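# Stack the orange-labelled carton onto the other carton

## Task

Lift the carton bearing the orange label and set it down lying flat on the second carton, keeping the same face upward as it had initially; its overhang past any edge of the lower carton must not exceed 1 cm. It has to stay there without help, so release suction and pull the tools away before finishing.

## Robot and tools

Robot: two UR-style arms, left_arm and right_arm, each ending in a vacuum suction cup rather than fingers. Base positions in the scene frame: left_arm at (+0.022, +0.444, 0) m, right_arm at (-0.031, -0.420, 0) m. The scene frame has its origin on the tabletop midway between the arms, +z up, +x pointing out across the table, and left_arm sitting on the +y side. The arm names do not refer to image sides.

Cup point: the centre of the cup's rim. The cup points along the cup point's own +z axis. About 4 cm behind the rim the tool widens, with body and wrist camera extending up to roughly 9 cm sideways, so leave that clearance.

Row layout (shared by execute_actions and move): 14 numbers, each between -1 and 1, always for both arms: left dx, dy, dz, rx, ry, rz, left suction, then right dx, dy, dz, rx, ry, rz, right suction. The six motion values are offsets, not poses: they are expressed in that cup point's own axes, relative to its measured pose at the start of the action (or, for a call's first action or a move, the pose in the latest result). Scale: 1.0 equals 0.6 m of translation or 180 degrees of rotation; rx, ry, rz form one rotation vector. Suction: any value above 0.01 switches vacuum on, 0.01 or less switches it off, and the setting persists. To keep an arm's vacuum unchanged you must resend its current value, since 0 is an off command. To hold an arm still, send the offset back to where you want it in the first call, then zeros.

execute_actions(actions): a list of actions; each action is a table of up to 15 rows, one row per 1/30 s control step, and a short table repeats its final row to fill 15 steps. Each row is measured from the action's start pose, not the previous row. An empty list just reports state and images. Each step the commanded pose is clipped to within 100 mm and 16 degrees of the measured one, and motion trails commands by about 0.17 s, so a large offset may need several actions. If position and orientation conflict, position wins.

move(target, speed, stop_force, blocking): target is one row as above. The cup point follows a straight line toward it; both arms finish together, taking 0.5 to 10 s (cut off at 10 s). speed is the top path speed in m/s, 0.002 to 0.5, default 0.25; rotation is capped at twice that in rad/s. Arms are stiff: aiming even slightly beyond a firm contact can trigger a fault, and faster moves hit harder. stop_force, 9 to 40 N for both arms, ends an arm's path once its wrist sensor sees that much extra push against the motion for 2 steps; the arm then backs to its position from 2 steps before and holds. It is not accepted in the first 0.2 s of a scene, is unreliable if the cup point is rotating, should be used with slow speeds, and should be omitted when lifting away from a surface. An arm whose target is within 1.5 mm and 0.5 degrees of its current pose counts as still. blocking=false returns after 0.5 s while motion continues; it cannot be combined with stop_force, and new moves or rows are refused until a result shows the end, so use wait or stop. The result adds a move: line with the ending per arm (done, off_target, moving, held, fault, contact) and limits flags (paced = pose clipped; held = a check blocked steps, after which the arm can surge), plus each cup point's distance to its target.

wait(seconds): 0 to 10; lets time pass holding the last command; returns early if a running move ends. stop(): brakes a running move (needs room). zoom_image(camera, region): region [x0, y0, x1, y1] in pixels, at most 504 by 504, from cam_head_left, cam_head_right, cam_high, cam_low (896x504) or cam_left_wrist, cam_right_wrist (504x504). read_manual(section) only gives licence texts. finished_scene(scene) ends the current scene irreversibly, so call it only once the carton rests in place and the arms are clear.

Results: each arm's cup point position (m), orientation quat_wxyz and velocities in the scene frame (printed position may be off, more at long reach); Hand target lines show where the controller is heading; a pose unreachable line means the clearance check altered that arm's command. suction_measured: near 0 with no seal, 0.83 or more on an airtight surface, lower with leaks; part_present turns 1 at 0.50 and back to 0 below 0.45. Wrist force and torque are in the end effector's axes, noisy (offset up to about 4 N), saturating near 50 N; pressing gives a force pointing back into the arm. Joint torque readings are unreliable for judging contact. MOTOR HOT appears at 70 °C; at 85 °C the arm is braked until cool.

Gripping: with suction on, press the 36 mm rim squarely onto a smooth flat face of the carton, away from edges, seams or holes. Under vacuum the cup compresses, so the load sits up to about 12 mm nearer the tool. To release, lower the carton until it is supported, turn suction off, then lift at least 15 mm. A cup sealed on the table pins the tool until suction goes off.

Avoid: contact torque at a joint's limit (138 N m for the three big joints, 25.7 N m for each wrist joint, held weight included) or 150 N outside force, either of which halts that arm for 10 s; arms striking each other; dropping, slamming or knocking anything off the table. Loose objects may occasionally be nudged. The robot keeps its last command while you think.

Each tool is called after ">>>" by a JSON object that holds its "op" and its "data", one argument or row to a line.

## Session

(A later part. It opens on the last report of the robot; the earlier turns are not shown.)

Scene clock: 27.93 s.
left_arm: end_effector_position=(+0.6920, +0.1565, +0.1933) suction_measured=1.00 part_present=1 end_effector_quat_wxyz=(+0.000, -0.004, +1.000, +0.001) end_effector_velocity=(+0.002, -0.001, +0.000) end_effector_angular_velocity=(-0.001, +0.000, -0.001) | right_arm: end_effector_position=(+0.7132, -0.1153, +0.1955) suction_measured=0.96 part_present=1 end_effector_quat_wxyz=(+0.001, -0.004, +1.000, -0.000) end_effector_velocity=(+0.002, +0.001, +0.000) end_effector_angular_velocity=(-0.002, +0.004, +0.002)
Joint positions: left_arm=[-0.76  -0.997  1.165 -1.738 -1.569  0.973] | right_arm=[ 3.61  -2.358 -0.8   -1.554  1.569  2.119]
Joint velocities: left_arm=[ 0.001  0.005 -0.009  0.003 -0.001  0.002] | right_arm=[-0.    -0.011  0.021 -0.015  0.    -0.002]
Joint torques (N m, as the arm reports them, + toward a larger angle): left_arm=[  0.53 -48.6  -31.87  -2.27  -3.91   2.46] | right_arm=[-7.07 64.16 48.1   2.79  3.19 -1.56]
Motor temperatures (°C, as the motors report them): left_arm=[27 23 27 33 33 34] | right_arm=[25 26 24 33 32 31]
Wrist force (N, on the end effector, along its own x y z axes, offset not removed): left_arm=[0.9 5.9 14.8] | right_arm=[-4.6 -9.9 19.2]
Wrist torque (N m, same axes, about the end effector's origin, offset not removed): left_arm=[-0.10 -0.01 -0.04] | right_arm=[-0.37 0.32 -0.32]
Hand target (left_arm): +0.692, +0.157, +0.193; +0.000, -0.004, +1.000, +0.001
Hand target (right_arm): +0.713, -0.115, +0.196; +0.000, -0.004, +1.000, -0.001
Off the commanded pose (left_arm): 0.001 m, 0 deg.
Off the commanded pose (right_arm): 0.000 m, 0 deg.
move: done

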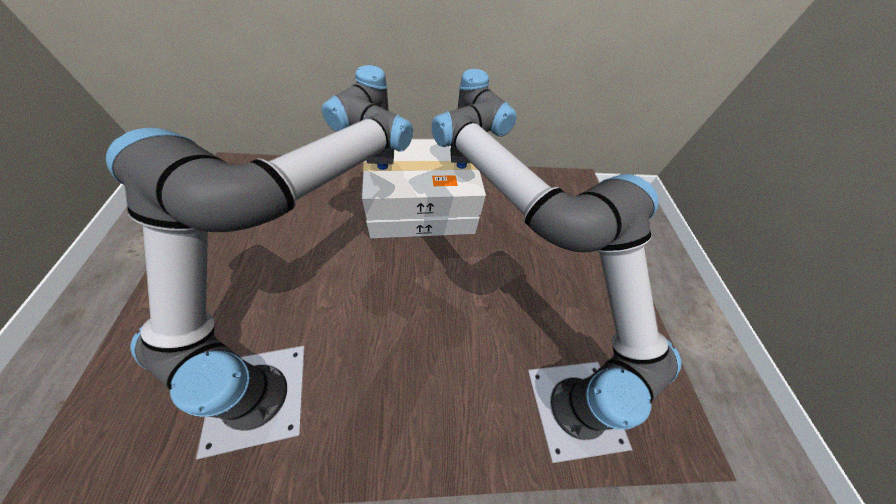

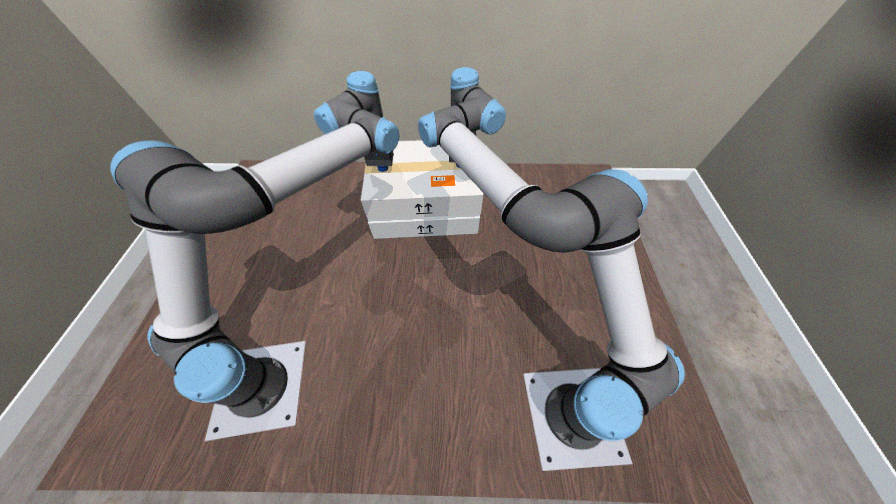

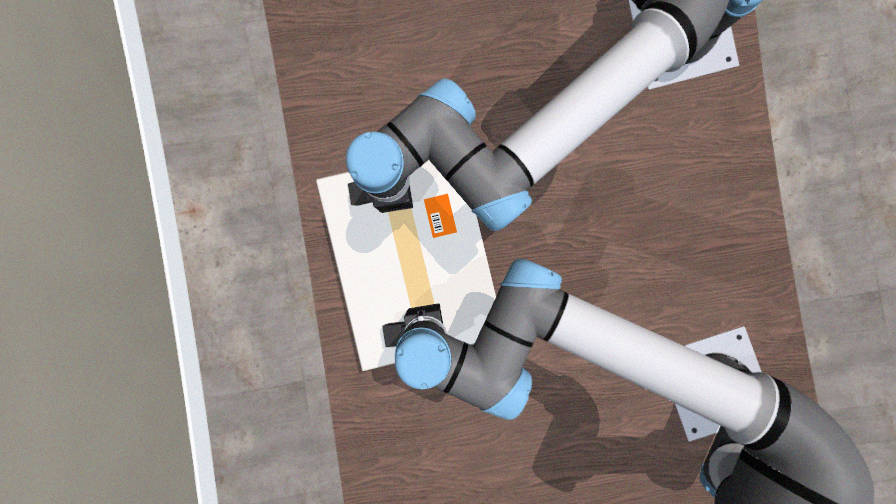

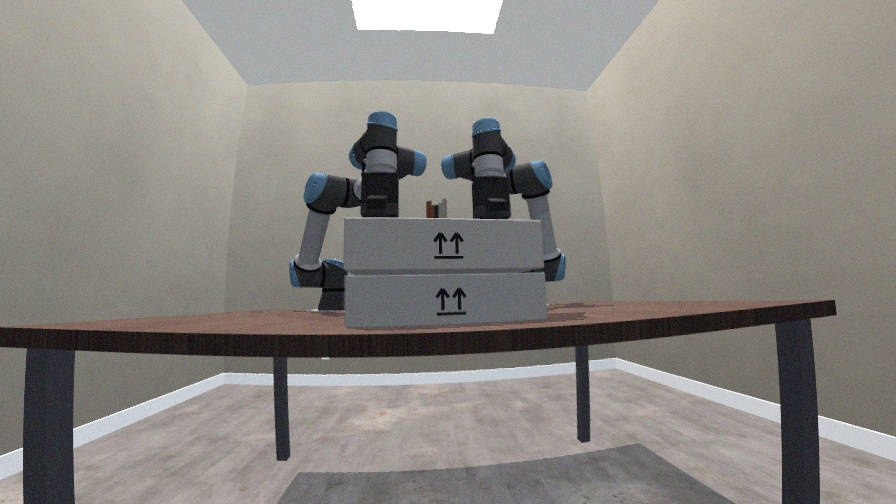

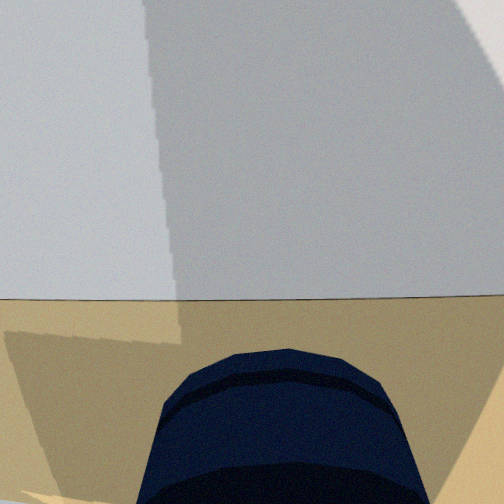

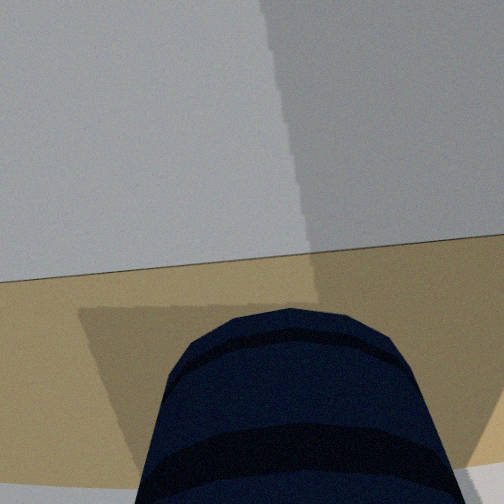

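About 2 mm toward −y; correct that while lowering.

>>> {"op": "move", "data": {
  "target": [0,0.0035,0.028,0,0,0,1,0,0.0035,0.03,0,0,0,1],
  "speed": 0.007,
  "stop_force": 12
}}

>>> {"op": "zoom_image", "data": {
  "camera": "cam_low",
  "region": [335, 200, 565, 340]
}}

>>> {"op": "zoom_image", "data": {
  "camera": "cam_head_left",
  "region": [350, 160, 500, 250]
}}

Scene clock: 33.60 s.
left_arm: end_effector_position=(+0.6920, +0.1579, +0.1826) suction_measured=1.00 part_present=1 end_effector_quat_wxyz=(+0.000, -0.004, +1.000, +0.001) end_effector_velocity=(-0.001, +0.001, +0.000) end_effector_angular_velocity=(+0.004, +0.004, +0.001) | right_arm: end_effector_position=(+0.7133, -0.1139, +0.1841) suction_measured=0.96 part_present=1 end_effector_quat_wxyz=(+0.001, -0.004, +1.000, -0.000) end_effector_velocity=(-0.000, -0.000, +0.002) end_effector_angular_velocity=(-0.001, +0.002, -0.000)
Joint positions: left_arm=[-0.758 -0.994  1.187 -1.764 -1.569  0.975] | right_arm=[ 3.611 -2.361 -0.824 -1.527  1.569  2.12 ]
Joint velocities: left_arm=[ 0.     0.001 -0.003  0.008  0.001 -0.   ] | right_arm=[-0.    -0.     0.005 -0.008  0.    -0.   ]
Joint torques (N m, as the arm reports them, + toward a larger angle): left_arm=[ -2.3  -38.01 -25.27  -1.57   0.99   1.61] | right_arm=[18.05 44.49 40.01  2.41  1.07  0.69]
Motor temperatures (°C, as the motors report them): left_arm=[27 23 27 33 33 34] | right_arm=[25 26 24 33 32 31]
Wrist force (N, on the end effector, along its own x y z axes, offset not removed): left_arm=[7.4 4.9 -6.4] | right_arm=[1.9 -15.1 -5.7]
Wrist torque (N m, same axes, about the end effector's origin, offset not removed): left_arm=[-0.28 -0.27 -0.13] | right_arm=[-0.53 0.26 -0.15]
Hand target (left_arm): +0.692, +0.158, +0.183; +0.000, -0.004, +1.000, +0.001
Hand target (right_arm): +0.713, -0.114, +0.184; +0.000, -0.004, +1.000, -0.000
Off the commanded pose (left_arm): 0.006 m, 0 deg.
Off the commanded pose (right_arm): 0.007 m, 0 deg.
move: contact (left_arm, right_arm)

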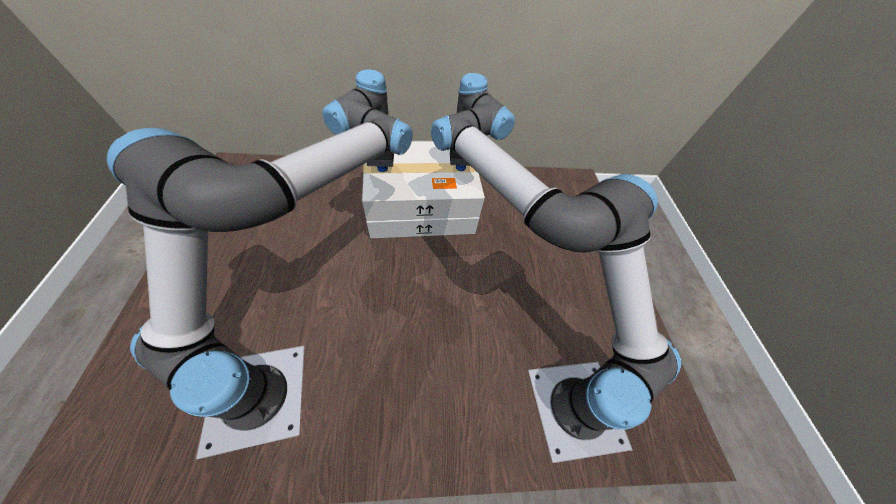

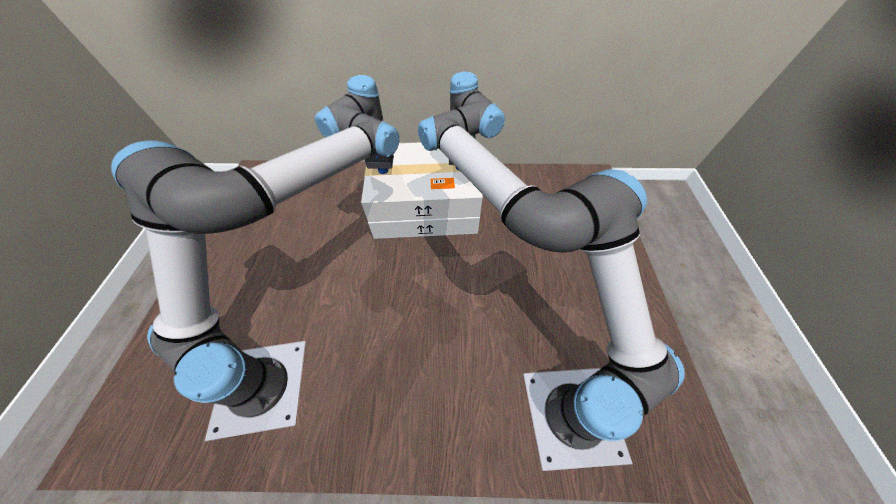

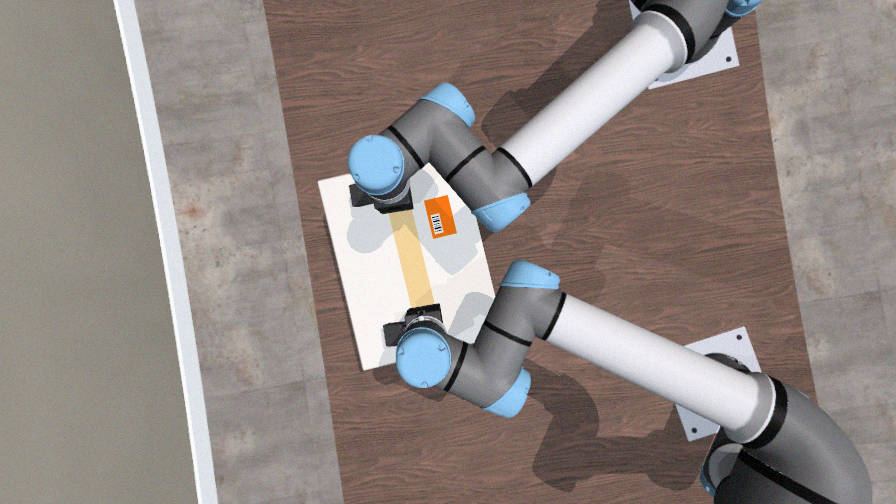

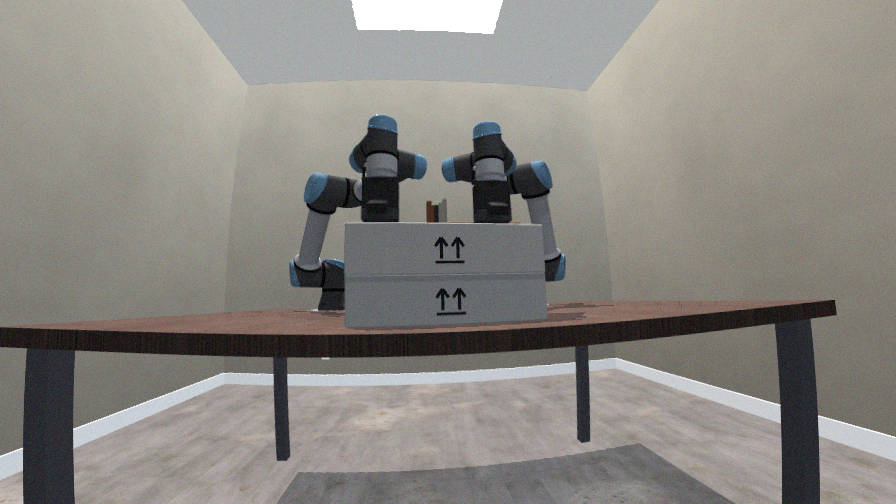

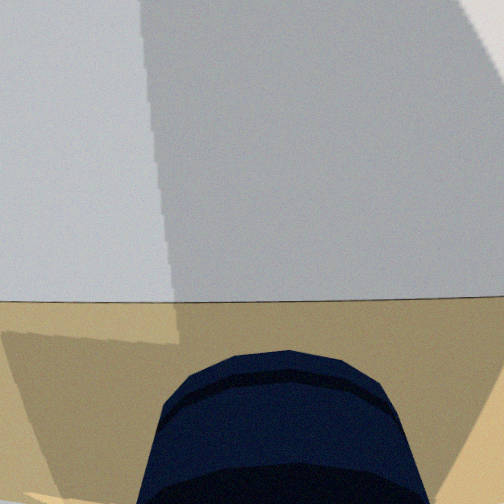

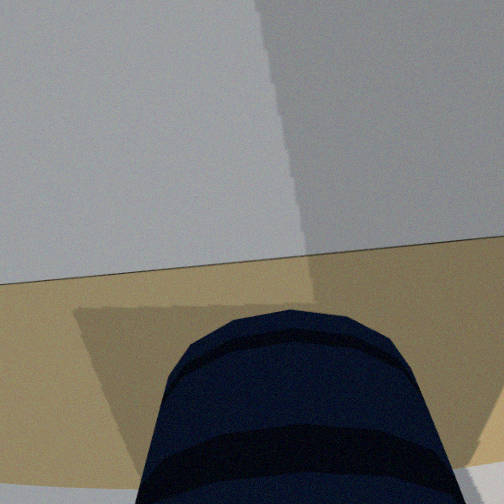

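Region (335, 200, 565, 340) of cam_low's 896x504 image, scaled by 2.191, with more detail than that image has; it fills the top 307 rows of this view, and the rest is white.

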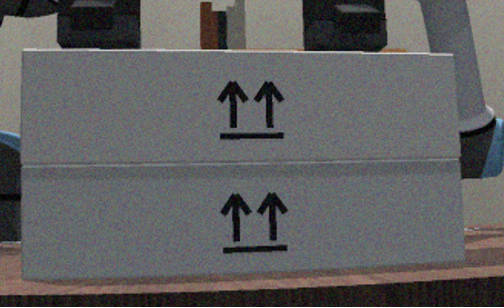

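Region (350, 160, 500, 250) of cam_head_left's 896x504 image, scaled by 3.360, with more detail than that image has; it fills the top 302 rows of this view, and the rest is white.

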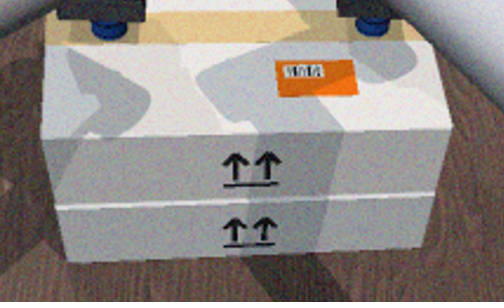

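Overhang is about 2–3 mm, which is within the limit.

>>> {"op": "execute_actions", "data": {
  "actions": [
    [[0,0,0,0,0,0,0,0,0,0,0,0,0,0]]
  ]
}}

>>> {"op": "move", "data": {
  "target": [0,0,-0.05,0,0,0,0,0,0,-0.05,0,0,0,0],
  "speed": 0.1
}}

>>> {"op": "move", "data": {
  "target": [0.35,0.35,-0.15,0,0,0,0,0.35,-0.35,-0.15,0,0,0,0],
  "speed": 0.35
}}

Scene clock: 38.63 s.
left_arm: end_effector_position=(+0.6920, +0.1578, +0.1829) suction_measured=0.00 part_present=0 end_effector_quat_wxyz=(+0.000, -0.004, +1.000, +0.000) end_effector_velocity=(-0.000, +0.001, -0.000) end_effector_angular_velocity=(+0.001, +0.001, +0.002) | right_arm: end_effector_position=(+0.7133, -0.1140, +0.1842) suction_measured=0.00 part_present=0 end_effector_quat_wxyz=(+0.001, -0.004, +1.000, -0.000) end_effector_velocity=(-0.000, -0.001, -0.001) end_effector_angular_velocity=(-0.001, +0.002, -0.000)
Joint positions: left_arm=[-0.758 -0.994  1.187 -1.764 -1.57   0.975] | right_arm=[ 3.611 -2.361 -0.823 -1.527  1.569  2.12 ]
Joint velocities: left_arm=[ 0.001 -0.001  0.002  0.    -0.    -0.001] | right_arm=[-0.001 -0.001 -0.001  0.    -0.    -0.   ]
Joint torques (N m, as the arm reports them, + toward a larger angle): left_arm=[  8.42 -28.24  -5.6   -2.77   1.91   0.13] | right_arm=[ 4.24 35.61  4.77  3.77 -1.04  1.29]
Motor temperatures (°C, as the motors report them): left_arm=[27 23 27 33 33 34] | right_arm=[25 26 24 33 32 31]
Wrist force (N, on the end effector, along its own x y z axes, offset not removed): left_arm=[0.1 -8.2 -14.4] | right_arm=[-1.3 -1.6 -14.9]
Wrist torque (N m, same axes, about the end effector's origin, offset not removed): left_arm=[-0.81 0.00 -0.07] | right_arm=[0.00 -0.09 -0.16]
Hand target (left_arm): +0.692, +0.158, +0.183; +0.000, -0.004, +1.000, +0.001
Hand target (right_arm): +0.713, -0.114, +0.184; +0.001, -0.004, +1.000, -0.000
Off the commanded pose (left_arm): 0.000 m, 0 deg.
Off the commanded pose (right_arm): 0.000 m, 0 deg.

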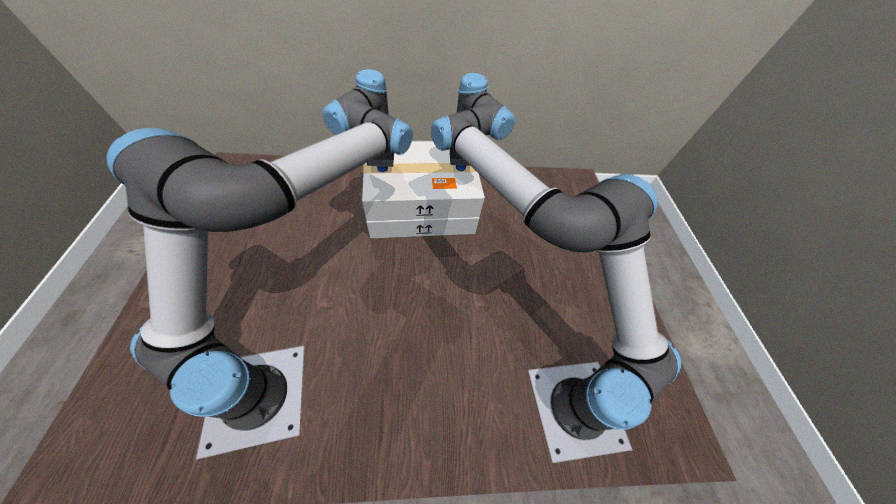

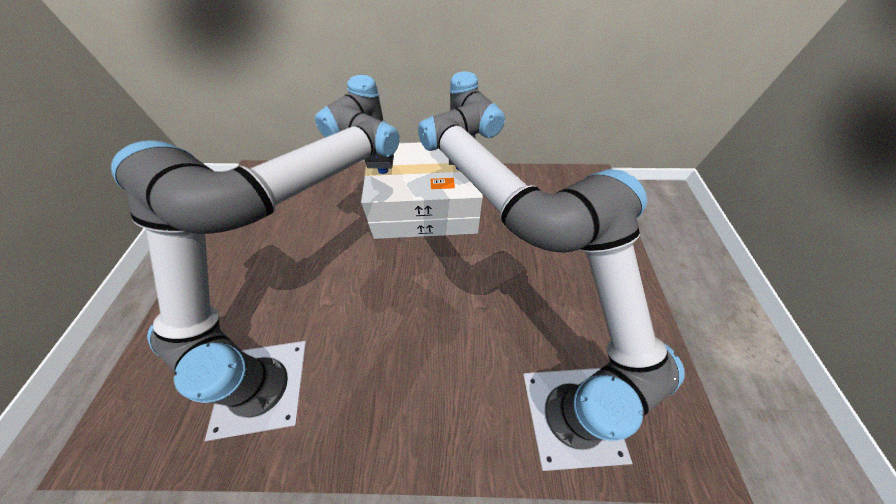

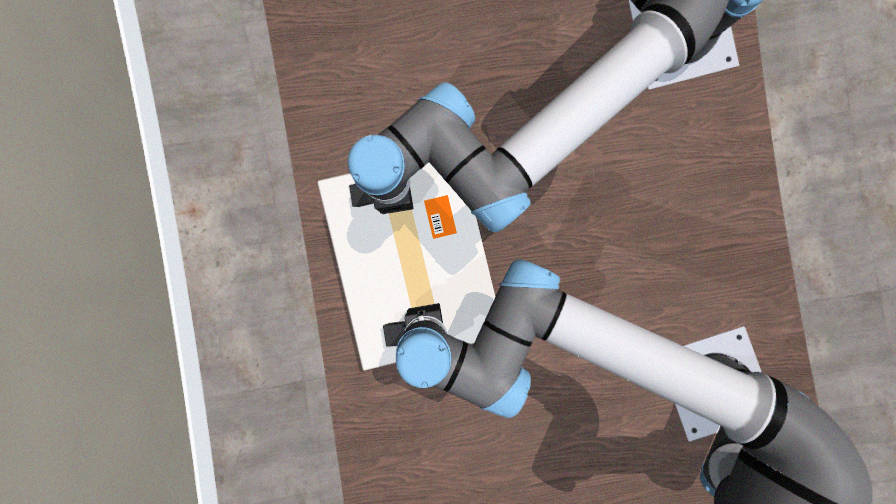

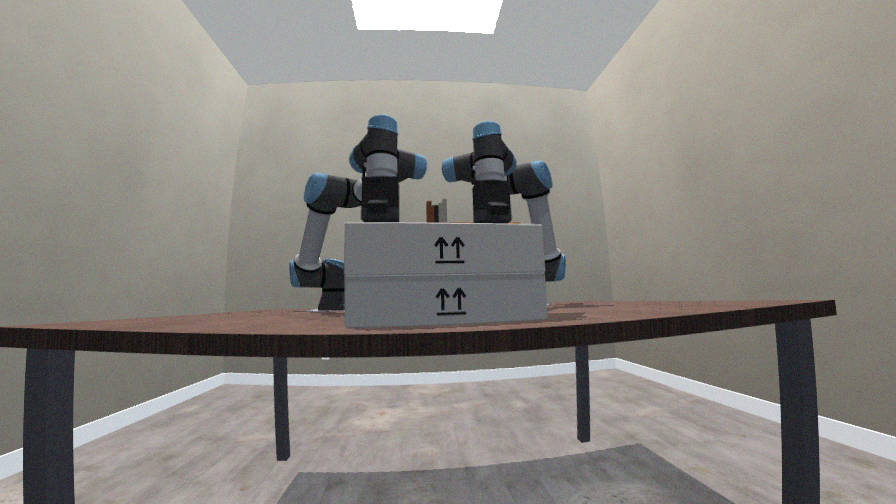

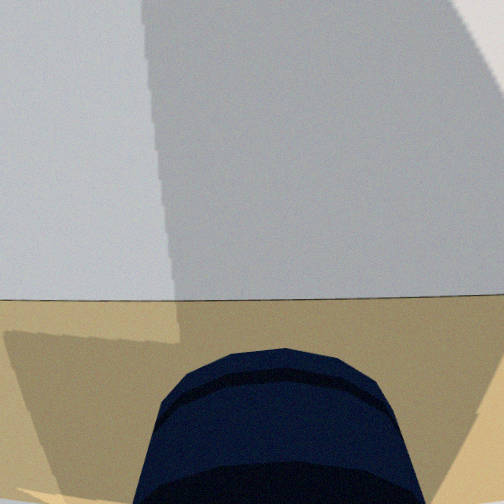

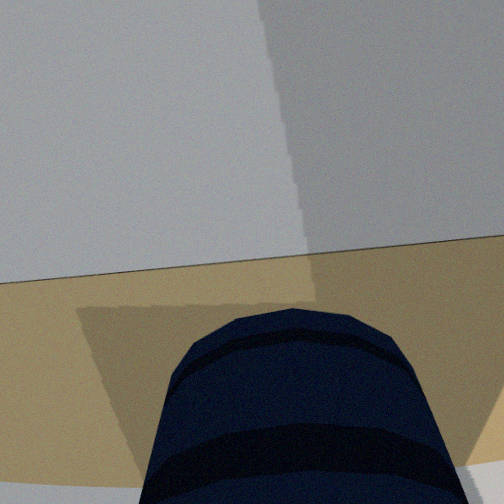

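Scene clock: 39.53 s.
left_arm: end_effector_position=(+0.6921, +0.1578, +0.2126) suction_measured=0.00 part_present=0 end_effector_quat_wxyz=(+0.000, -0.004, +1.000, +0.001) end_effector_velocity=(+0.000, -0.001, +0.004) end_effector_angular_velocity=(-0.002, -0.001, -0.003) | right_arm: end_effector_position=(+0.7133, -0.1140, +0.2140) suction_measured=0.00 part_present=0 end_effector_quat_wxyz=(+0.001, -0.004, +1.000, -0.000) end_effector_velocity=(+0.000, +0.000, +0.002) end_effector_angular_velocity=(-0.001, +0.001, -0.000)
Joint positions: left_arm=[-0.758 -1.006  1.129 -1.694 -1.569  0.975] | right_arm=[ 3.611 -2.36  -0.749 -1.603  1.569  2.12 ]
Joint velocities: left_arm=[-0.001 -0.    -0.008  0.007 -0.001  0.002] | right_arm=[ 0.    -0.002  0.008 -0.008 -0.     0.   ]
Joint torques (N m, as the arm reports them, + toward a larger angle): left_arm=[  2.94 -62.47 -28.01  -0.5   -2.34   0.11] | right_arm=[ 8.74 44.91 37.54  0.34  0.93  0.98]
Motor temperatures (°C, as the motors report them): left_arm=[27 23 27 33 33 34] | right_arm=[25 26 24 33 32 31]
Wrist force (N, on the end effector, along its own x y z axes, offset not removed): left_arm=[0.7 -3.3 2.9] | right_arm=[-0.9 -1.4 -1.7]
Wrist torque (N m, same axes, about the end effector's origin, offset not removed): left_arm=[-0.46 -0.11 -0.03] | right_arm=[-0.14 -0.05 -0.13]
Hand target (left_arm): +0.692, +0.158, +0.213; +0.000, -0.004, +1.000, +0.000
Hand target (right_arm): +0.713, -0.114, +0.214; +0.001, -0.004, +1.000, -0.000
Off the commanded pose (left_arm): 0.000 m, 0 deg.
Off the commanded pose (right_arm): 0.000 m, 0 deg.
move: done

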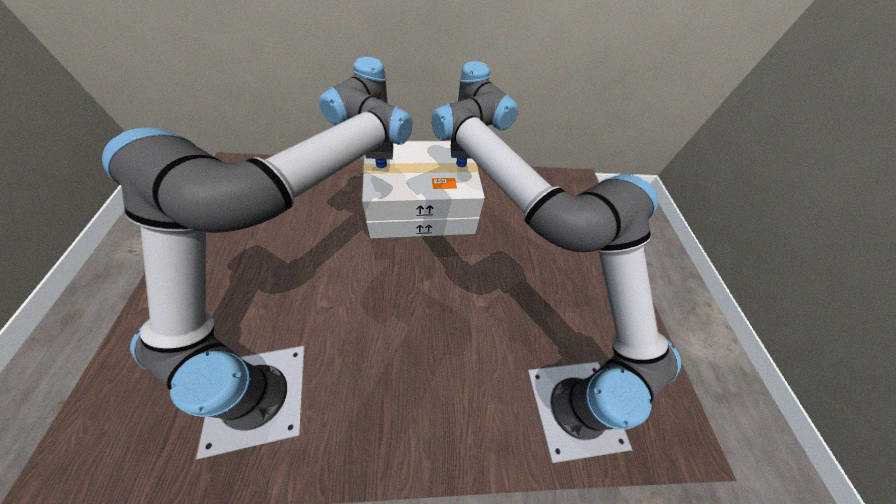

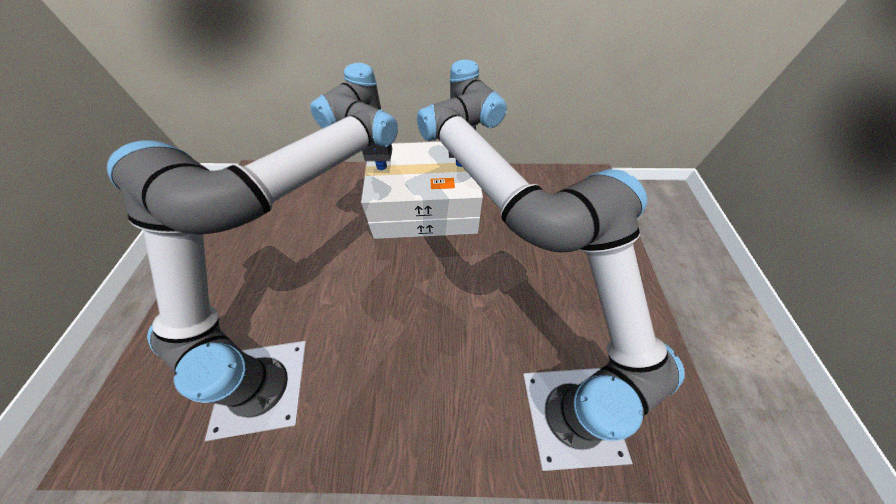

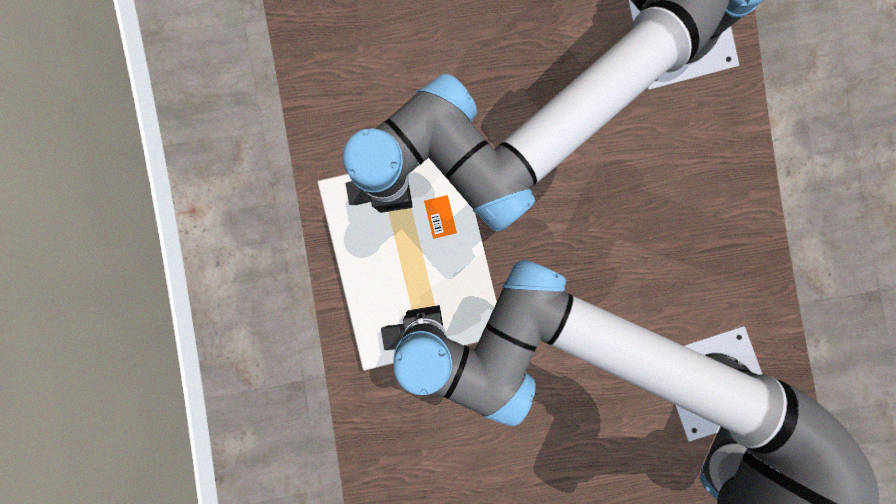

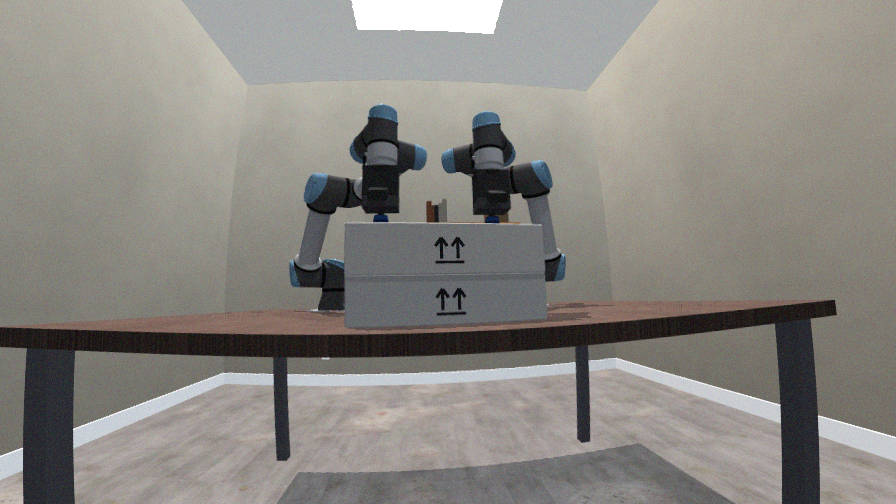

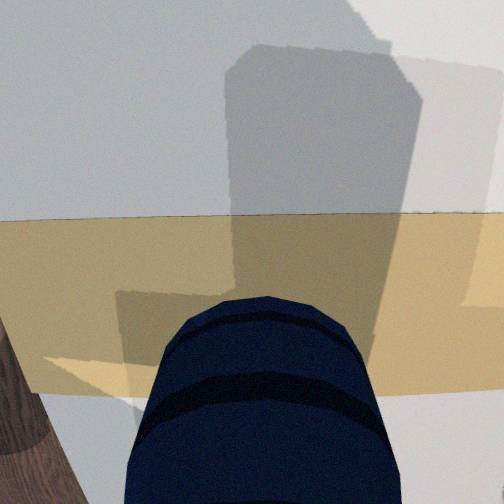

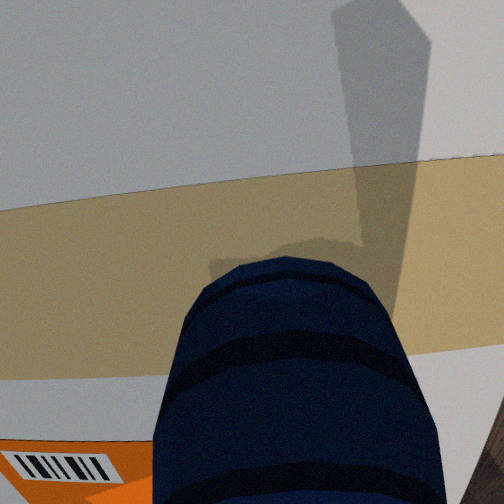

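Scene clock: 41.17 s.
left_arm: end_effector_position=(+0.4807, +0.3660, +0.3024) suction_measured=0.00 part_present=0 end_effector_quat_wxyz=(+0.000, -0.004, +1.000, +0.001) end_effector_velocity=(-0.001, +0.000, +0.001) end_effector_angular_velocity=(-0.001, -0.001, -0.003) | right_arm: end_effector_position=(+0.5047, -0.3253, +0.3035) suction_measured=0.00 part_present=0 end_effector_quat_wxyz=(+0.000, -0.004, +1.000, -0.000) end_effector_velocity=(-0.002, -0.001, +0.001) end_effector_angular_velocity=(+0.000, -0.000, +0.000)
Joint positions: left_arm=[-0.63  -1.678  1.734 -1.627 -1.57   1.103] | right_arm=[ 3.478 -1.656 -1.542 -1.514  1.569  1.986]
Joint velocities: left_arm=[-0.    -0.004  0.001  0.002 -0.     0.002] | right_arm=[-0.001  0.006 -0.004 -0.001  0.    -0.001]
Joint torques (N m, as the arm reports them, + toward a larger angle): left_arm=[  8.75 -30.44 -14.4   -0.33   1.35   1.82] | right_arm=[-14.76  42.28  13.21  -0.06  -1.28  -1.01]
Motor temperatures (°C, as the motors report them): left_arm=[27 23 27 33 33 34] | right_arm=[25 26 24 33 32 31]
Wrist force (N, on the end effector, along its own x y z axes, offset not removed): left_arm=[1.1 -4.0 3.0] | right_arm=[-5.5 -2.5 -1.0]
Wrist torque (N m, same axes, about the end effector's origin, offset not removed): left_arm=[-0.59 -0.08 -0.14] | right_arm=[-0.50 0.75 -0.19]
Hand target (left_arm): +0.480, +0.366, +0.303; +0.000, -0.004, +1.000, +0.001
Hand target (right_arm): +0.505, -0.325, +0.304; +0.001, -0.004, +1.000, -0.000
Off the commanded pose (left_arm): 0.000 m, 0 deg.
Off the commanded pose (right_arm): 0.000 m, 0 deg.
move: done

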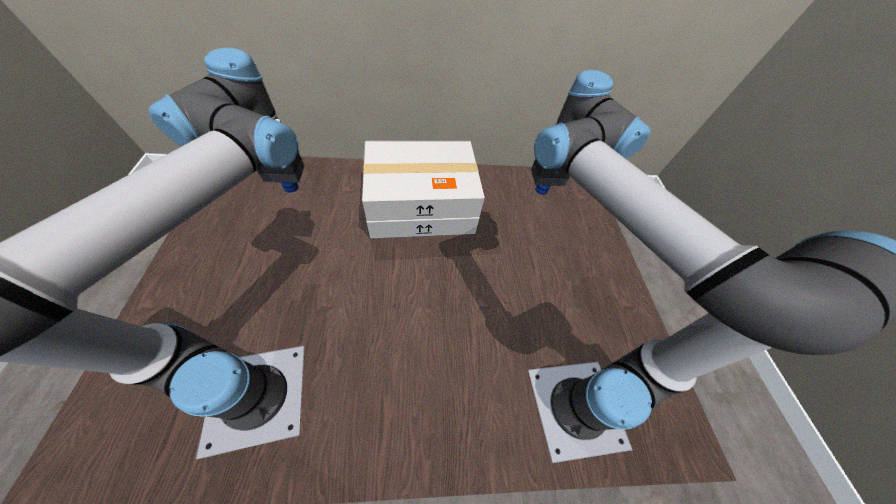

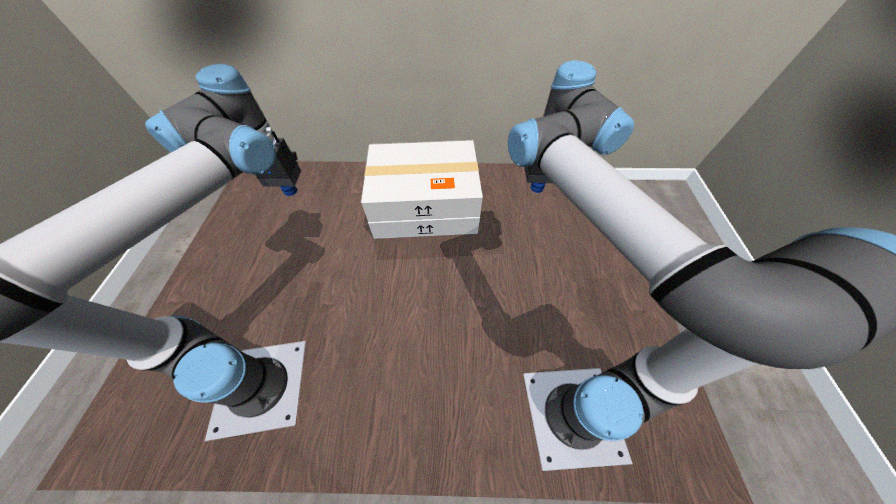

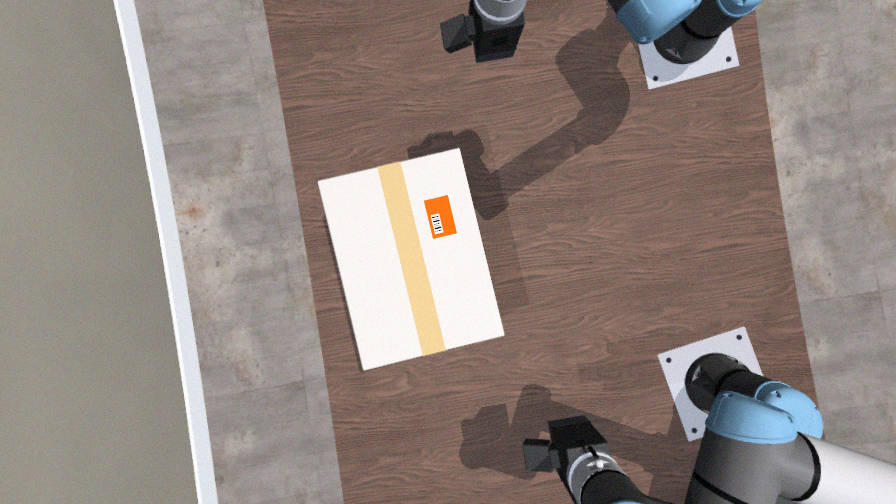

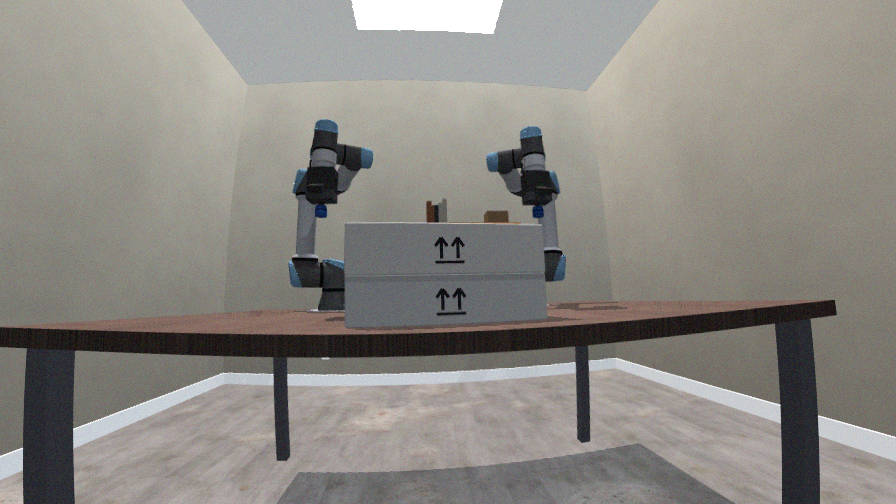

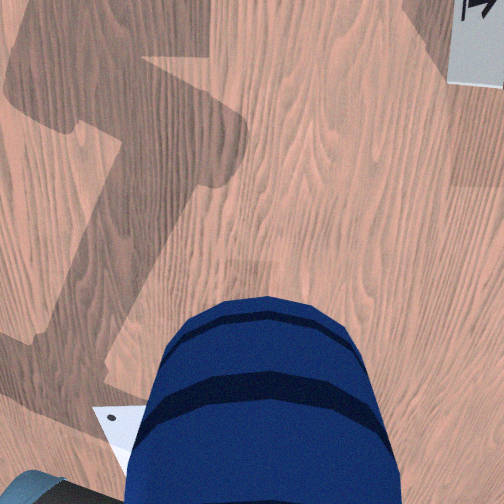

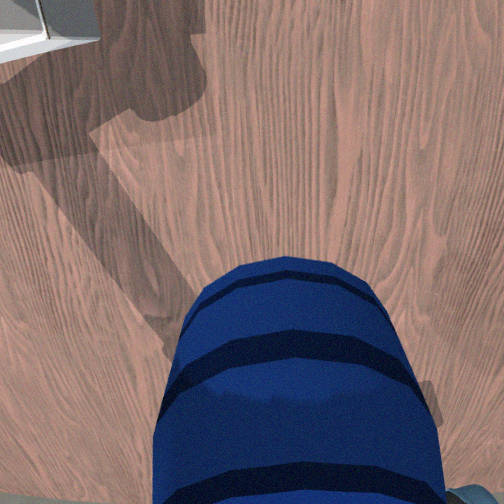

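>>> {"op": "finished_scene", "data": {
  "scene": 2
}}

The scene is finished: the task was done.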